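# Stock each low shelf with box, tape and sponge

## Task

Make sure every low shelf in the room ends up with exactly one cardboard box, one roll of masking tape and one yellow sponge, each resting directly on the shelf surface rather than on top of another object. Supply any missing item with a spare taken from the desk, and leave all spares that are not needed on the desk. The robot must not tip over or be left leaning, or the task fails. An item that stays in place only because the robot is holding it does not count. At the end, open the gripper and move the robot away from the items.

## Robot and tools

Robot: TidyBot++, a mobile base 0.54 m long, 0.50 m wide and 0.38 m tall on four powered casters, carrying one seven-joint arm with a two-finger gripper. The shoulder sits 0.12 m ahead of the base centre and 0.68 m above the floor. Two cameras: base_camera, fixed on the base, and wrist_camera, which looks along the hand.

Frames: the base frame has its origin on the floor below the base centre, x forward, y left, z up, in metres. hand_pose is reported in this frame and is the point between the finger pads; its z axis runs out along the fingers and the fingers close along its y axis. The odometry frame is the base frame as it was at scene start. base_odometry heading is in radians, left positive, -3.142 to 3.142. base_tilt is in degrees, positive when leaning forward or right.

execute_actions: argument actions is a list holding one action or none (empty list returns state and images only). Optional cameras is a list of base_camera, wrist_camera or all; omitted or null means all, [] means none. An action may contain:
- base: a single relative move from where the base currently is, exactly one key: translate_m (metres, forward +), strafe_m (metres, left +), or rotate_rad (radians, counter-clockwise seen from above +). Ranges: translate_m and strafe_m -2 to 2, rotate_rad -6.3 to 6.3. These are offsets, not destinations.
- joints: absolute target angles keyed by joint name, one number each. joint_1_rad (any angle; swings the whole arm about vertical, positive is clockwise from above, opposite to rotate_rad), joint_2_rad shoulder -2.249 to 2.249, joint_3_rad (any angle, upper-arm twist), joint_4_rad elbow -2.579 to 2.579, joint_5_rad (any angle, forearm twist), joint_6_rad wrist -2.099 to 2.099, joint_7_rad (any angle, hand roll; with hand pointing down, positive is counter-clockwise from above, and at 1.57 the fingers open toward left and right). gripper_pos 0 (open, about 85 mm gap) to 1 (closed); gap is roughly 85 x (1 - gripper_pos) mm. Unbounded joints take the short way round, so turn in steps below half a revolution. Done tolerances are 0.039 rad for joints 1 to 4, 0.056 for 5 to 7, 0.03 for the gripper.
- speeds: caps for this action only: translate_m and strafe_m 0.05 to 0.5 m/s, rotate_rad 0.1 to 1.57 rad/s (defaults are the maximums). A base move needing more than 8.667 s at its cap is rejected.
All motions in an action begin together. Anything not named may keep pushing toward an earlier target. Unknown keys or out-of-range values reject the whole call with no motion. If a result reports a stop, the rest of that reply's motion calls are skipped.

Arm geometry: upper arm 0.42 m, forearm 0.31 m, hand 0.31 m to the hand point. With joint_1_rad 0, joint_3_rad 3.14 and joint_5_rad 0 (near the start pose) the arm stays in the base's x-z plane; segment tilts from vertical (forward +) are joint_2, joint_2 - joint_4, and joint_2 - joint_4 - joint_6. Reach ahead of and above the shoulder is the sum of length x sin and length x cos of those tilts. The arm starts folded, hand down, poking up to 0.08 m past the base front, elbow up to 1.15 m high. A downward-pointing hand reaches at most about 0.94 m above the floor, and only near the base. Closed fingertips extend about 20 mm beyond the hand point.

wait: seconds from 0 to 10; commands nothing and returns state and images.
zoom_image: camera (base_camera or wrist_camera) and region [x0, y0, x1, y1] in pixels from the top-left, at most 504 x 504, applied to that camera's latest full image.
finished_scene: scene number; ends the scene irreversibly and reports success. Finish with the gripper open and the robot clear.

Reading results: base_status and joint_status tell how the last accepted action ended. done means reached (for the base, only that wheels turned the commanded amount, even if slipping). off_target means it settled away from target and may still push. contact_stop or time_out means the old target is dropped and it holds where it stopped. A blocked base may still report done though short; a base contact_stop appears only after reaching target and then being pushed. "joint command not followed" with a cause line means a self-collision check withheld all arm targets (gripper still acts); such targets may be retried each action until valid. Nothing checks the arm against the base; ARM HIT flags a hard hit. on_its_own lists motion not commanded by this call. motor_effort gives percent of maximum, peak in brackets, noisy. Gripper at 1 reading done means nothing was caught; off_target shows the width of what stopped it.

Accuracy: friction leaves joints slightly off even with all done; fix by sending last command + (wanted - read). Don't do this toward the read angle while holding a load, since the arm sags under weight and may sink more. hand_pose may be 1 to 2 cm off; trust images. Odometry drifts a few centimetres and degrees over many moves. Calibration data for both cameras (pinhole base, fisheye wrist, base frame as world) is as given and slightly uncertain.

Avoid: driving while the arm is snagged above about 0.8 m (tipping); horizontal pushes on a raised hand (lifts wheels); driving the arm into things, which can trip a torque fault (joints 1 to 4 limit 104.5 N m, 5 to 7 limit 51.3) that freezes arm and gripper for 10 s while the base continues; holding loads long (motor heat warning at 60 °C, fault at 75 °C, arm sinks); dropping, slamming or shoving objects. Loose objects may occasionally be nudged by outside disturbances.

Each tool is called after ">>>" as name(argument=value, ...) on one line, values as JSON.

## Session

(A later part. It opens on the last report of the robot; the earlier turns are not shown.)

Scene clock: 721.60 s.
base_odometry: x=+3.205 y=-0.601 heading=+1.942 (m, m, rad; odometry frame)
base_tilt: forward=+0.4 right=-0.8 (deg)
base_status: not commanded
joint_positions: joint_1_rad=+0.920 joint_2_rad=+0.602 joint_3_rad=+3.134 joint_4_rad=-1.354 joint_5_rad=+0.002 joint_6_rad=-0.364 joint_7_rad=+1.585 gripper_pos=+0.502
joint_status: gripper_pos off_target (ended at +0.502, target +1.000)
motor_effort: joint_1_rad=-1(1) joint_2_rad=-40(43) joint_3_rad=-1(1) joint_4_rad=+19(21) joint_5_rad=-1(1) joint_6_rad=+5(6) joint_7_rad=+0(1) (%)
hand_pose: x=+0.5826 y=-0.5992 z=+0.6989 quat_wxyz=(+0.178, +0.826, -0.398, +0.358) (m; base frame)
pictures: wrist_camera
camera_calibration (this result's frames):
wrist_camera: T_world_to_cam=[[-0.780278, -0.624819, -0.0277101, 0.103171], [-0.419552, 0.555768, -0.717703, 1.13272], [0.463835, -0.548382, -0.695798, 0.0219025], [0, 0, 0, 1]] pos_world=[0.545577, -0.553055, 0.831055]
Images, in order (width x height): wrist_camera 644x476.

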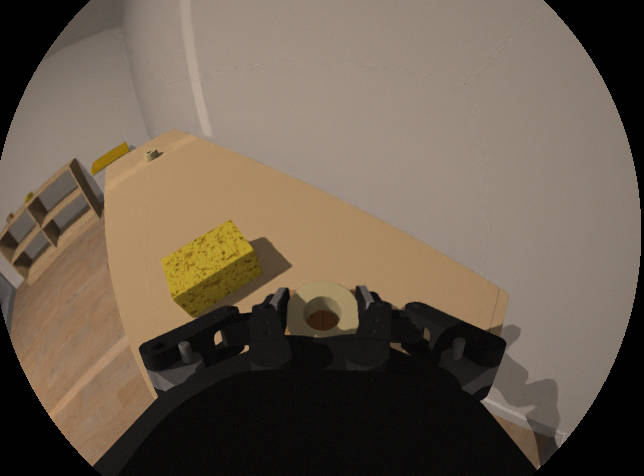

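>>> execute_actions(actions=[{"base": {"translate_m": 2.0}, "joints": {"joint_1_rad": -0.26, "joint_2_rad": 0.59, "joint_4_rad": -1.275, "joint_6_rad": -0.286}}])

Scene clock: 747.87 s.
base_odometry: x=+2.481 y=+1.264 heading=+1.942 (m, m, rad; odometry frame)
base_tilt: forward=+0.3 right=-0.9 (deg)
base_status: done
joint_positions: joint_1_rad=-0.255 joint_2_rad=+0.601 joint_3_rad=+3.132 joint_4_rad=-1.295 joint_5_rad=+0.002 joint_6_rad=-0.307 joint_7_rad=+1.585 gripper_pos=+0.502
joint_status: all done
motor_effort: joint_1_rad=-1(6) joint_2_rad=-44(46) joint_3_rad=-1(4) joint_4_rad=+22(23) joint_5_rad=-1(2) joint_6_rad=+8(8) joint_7_rad=+0(1) (%)
hand_pose: x=+0.8786 y=+0.2057 z=+0.7445 quat_wxyz=(-0.058, +0.883, +0.123, +0.449) (m; base frame)
pictures: base_camera, wrist_camera
camera_calibration (this result's frames):
wrist_camera: T_world_to_cam=[[0.280431, -0.959496, -0.0269239, -0.0253074], [-0.589577, -0.150045, -0.793653, 1.19342], [0.757467, 0.238439, -0.607775, -0.127699], [0, 0, 0, 1]] pos_world=[0.80744, 0.185234, 0.86887]
Images, in order (width x height): base_camera 644x364, wrist_camera 644x476.

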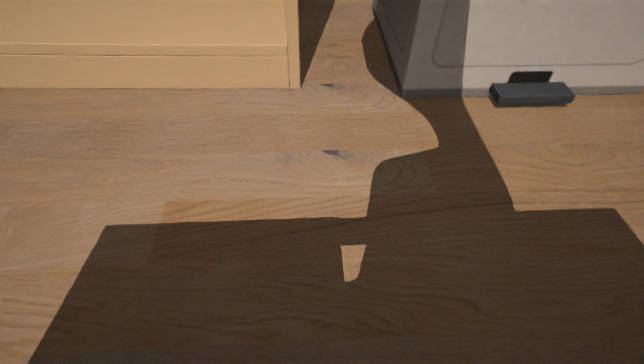

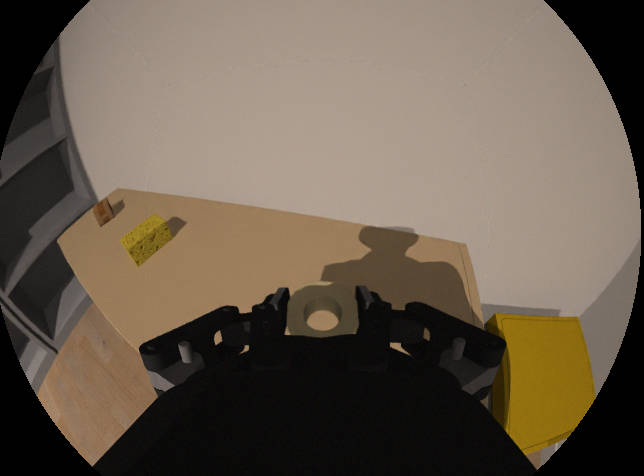

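>>> execute_actions(actions=[{"joints": {"joint_2_rad": 0.721}}], cameras=["wrist_camera"])

Scene clock: 752.47 s.
base_odometry: x=+2.481 y=+1.264 heading=+1.942 (m, m, rad; odometry frame)
base_tilt: forward=+0.4 right=-0.9 (deg)
base_status: not commanded
joint_positions: joint_1_rad=-0.255 joint_2_rad=+0.725 joint_3_rad=+3.132 joint_4_rad=-1.289 joint_5_rad=+0.002 joint_6_rad=-0.303 joint_7_rad=+1.585 gripper_pos=+0.502
joint_status: all done
motor_effort: joint_1_rad=-1(1) joint_2_rad=-45(50) joint_3_rad=-1(1) joint_4_rad=+20(22) joint_5_rad=-1(1) joint_6_rad=+7(7) joint_7_rad=+0(0) (%)
hand_pose: x=+0.8830 y=+0.2069 z=+0.6509 quat_wxyz=(-0.052, +0.907, +0.126, +0.397) (m; base frame)
pictures: wrist_camera
camera_calibration (this result's frames):
wrist_camera: T_world_to_cam=[[0.277235, -0.96033, -0.0301081, -0.0228936], [-0.673138, -0.171776, -0.71929, 1.15171], [0.685584, 0.21968, -0.694057, -0.064697], [0, 0, 0, 1]] pos_world=[0.825965, 0.190063, 0.782824]
Images, in order (width x height): wrist_camera 644x476.

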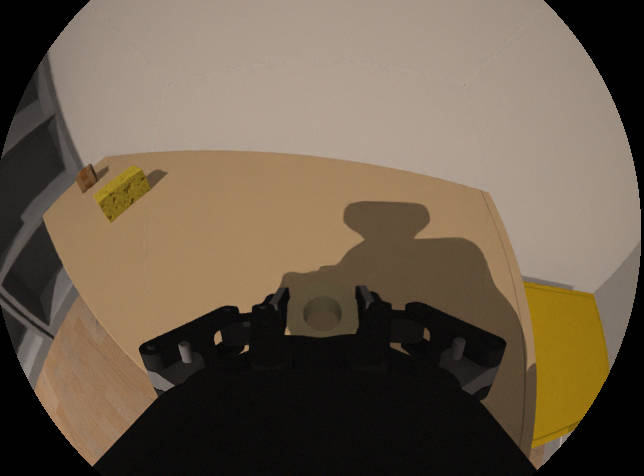

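>>> execute_actions(actions=[{"joints": {"gripper_pos": 0.15}}], cameras=["wrist_camera"])

Scene clock: 755.27 s.
base_odometry: x=+2.481 y=+1.264 heading=+1.942 (m, m, rad; odometry frame)
base_tilt: forward=+0.4 right=-0.9 (deg)
base_status: not commanded
joint_positions: joint_1_rad=-0.255 joint_2_rad=+0.725 joint_3_rad=+3.132 joint_4_rad=-1.289 joint_5_rad=+0.002 joint_6_rad=-0.303 joint_7_rad=+1.585 gripper_pos=+0.150
joint_status: all done
motor_effort: joint_1_rad=-1(1) joint_2_rad=-45(47) joint_3_rad=+0(1) joint_4_rad=+20(21) joint_5_rad=-1(1) joint_6_rad=+7(7) joint_7_rad=+0(0) (%)
hand_pose: x=+0.8830 y=+0.2069 z=+0.6509 quat_wxyz=(-0.052, +0.907, +0.126, +0.397) (m; base frame)
pictures: wrist_camera
camera_calibration (this result's frames):
wrist_camera: T_world_to_cam=[[0.277235, -0.96033, -0.0301082, -0.0228935], [-0.673138, -0.171775, -0.71929, 1.15171], [0.685584, 0.21968, -0.694057, -0.0646969], [0, 0, 0, 1]] pos_world=[0.825965, 0.190063, 0.782824]
Images, in order (width x height): wrist_camera 644x476.

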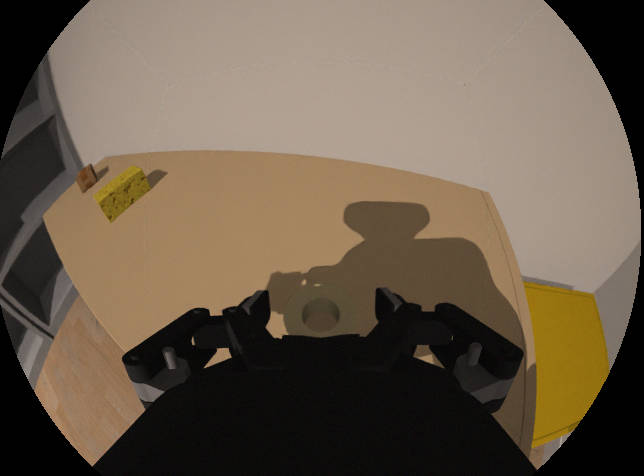

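>>> execute_actions(actions=[{"joints": {"joint_2_rad": 0.0, "joint_6_rad": -1.0}}], cameras=["wrist_camera"])

Scene clock: 768.70 s.
base_odometry: x=+2.481 y=+1.264 heading=+1.942 (m, m, rad; odometry frame)
base_tilt: forward=+0.3 right=-0.9 (deg)
base_status: not commanded
joint_positions: joint_1_rad=-0.255 joint_2_rad=+0.000 joint_3_rad=+3.132 joint_4_rad=-1.286 joint_5_rad=+0.002 joint_6_rad=-0.979 joint_7_rad=+1.585 gripper_pos=+0.150
joint_status: all done
motor_effort: joint_1_rad=-1(1) joint_2_rad=-21(49) joint_3_rad=+0(1) joint_4_rad=+22(22) joint_5_rad=-2(1) joint_6_rad=+7(6) joint_7_rad=-1(1) (%)
hand_pose: x=+0.6406 y=+0.1424 z=+0.9918 quat_wxyz=(-0.052, +0.897, +0.126, +0.421) (m; base frame)
pictures: wrist_camera
camera_calibration (this result's frames):
wrist_camera: T_world_to_cam=[[0.279255, -0.959952, -0.0225599, -0.0161575], [-0.634737, -0.166917, -0.754485, 1.23234], [0.720504, 0.225013, -0.65593, 0.291308], [0, 0, 0, 1]] pos_world=[0.576836, 0.12464, 1.12049]
Images, in order (width x height): wrist_camera 644x476.

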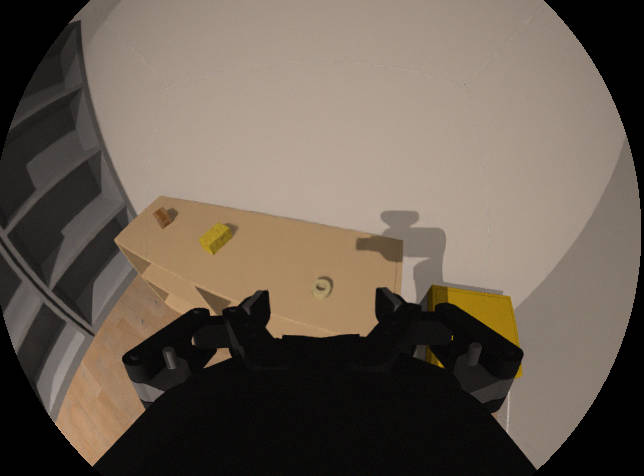

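>>> execute_actions(actions=[{"base": {"rotate_rad": -1.0}, "joints": {"joint_1_rad": 1.5, "joint_6_rad": -0.75}}], cameras=["wrist_camera"])

Scene clock: 773.80 s.
base_odometry: x=+2.481 y=+1.264 heading=+0.942 (m, m, rad; odometry frame)
base_tilt: forward=+0.3 right=-0.9 (deg)
base_status: done
joint_positions: joint_1_rad=+1.490 joint_2_rad=+0.012 joint_3_rad=+3.132 joint_4_rad=-1.286 joint_5_rad=+0.002 joint_6_rad=-0.774 joint_7_rad=+1.585 gripper_pos=+0.150
joint_status: all done
motor_effort: joint_1_rad=-1(2) joint_2_rad=-22(26) joint_3_rad=+0(3) joint_4_rad=+22(22) joint_5_rad=-1(0) joint_6_rad=+8(9) joint_7_rad=+0(1) (%)
hand_pose: x=+0.1724 y=-0.5782 z=+1.0377 quat_wxyz=(+0.347, +0.640, -0.575, +0.373) (m; base frame)
pictures: wrist_camera
camera_calibration (this result's frames):
wrist_camera: T_world_to_cam=[[-0.993446, -0.11277, -0.0186495, 0.129023], [-0.0402294, 0.497687, -0.866423, 1.24745], [0.106988, -0.859994, -0.498962, 0.136393], [0, 0, 0, 1]] pos_world=[0.163769, -0.488993, 1.15128]
Images, in order (width x height): wrist_camera 644x476.

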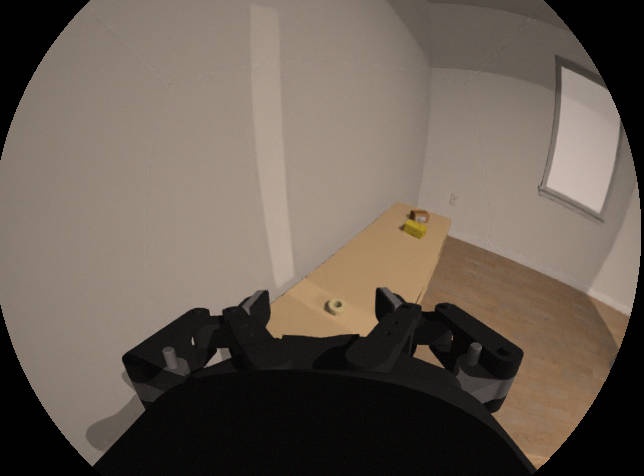

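>>> zoom_image(camera="wrist_camera", region=[360, 180, 480, 270])

Region (360, 180, 480, 270) of wrist_camera's 644x476 image, scaled by 4.200; it fills the top 378 rows of this view, and the rest is white.

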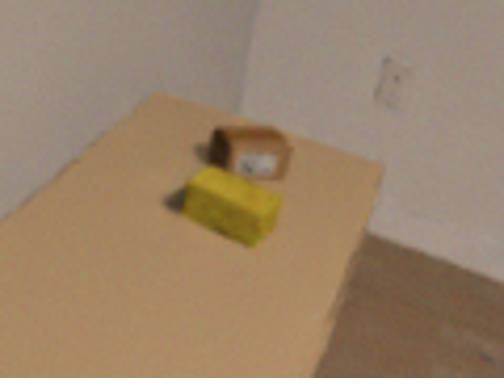

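>>> execute_actions(actions=[{"joints": {"joint_1_rad": 2.45, "joint_6_rad": -0.5}}], cameras=["wrist_camera"])

Scene clock: 779.97 s.
base_odometry: x=+2.481 y=+1.264 heading=+0.942 (m, m, rad; odometry frame)
base_tilt: forward=+0.3 right=-0.9 (deg)
base_status: not commanded
joint_positions: joint_1_rad=+2.440 joint_2_rad=+0.012 joint_3_rad=+3.132 joint_4_rad=-1.286 joint_5_rad=+0.002 joint_6_rad=-0.523 joint_7_rad=+1.585 gripper_pos=+0.150
joint_status: all done
motor_effort: joint_1_rad=+0(1) joint_2_rad=-22(24) joint_3_rad=+1(1) joint_4_rad=+23(22) joint_5_rad=-1(1) joint_6_rad=+9(9) joint_7_rad=+0(1) (%)
hand_pose: x=-0.3419 y=-0.3984 z=+1.1100 quat_wxyz=(+0.577, +0.281, -0.738, +0.208) (m; base frame)
pictures: wrist_camera
camera_calibration (this result's frames):
wrist_camera: T_world_to_cam=[[-0.672732, 0.739784, -0.0123064, 0.0819559], [0.206844, 0.172075, -0.963123, 1.26201], [-0.710385, -0.650469, -0.26878, -0.0693302], [0, 0, 0, 1]] pos_world=[-0.255155, -0.322886, 1.19784]
Images, in order (width x height): wrist_camera 644x476.

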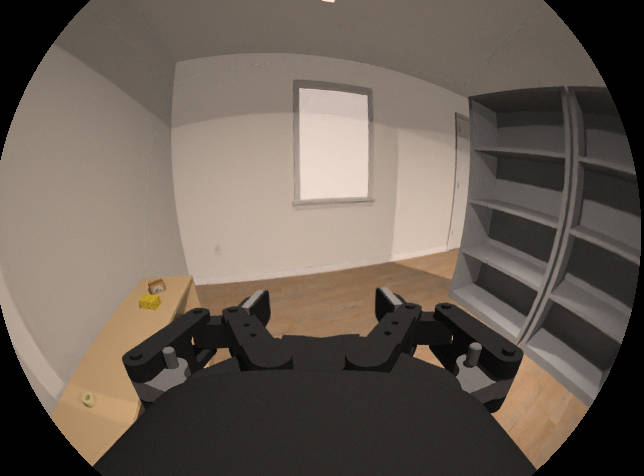

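>>> finished_scene(scene=2)

The scene is finished: the task was done.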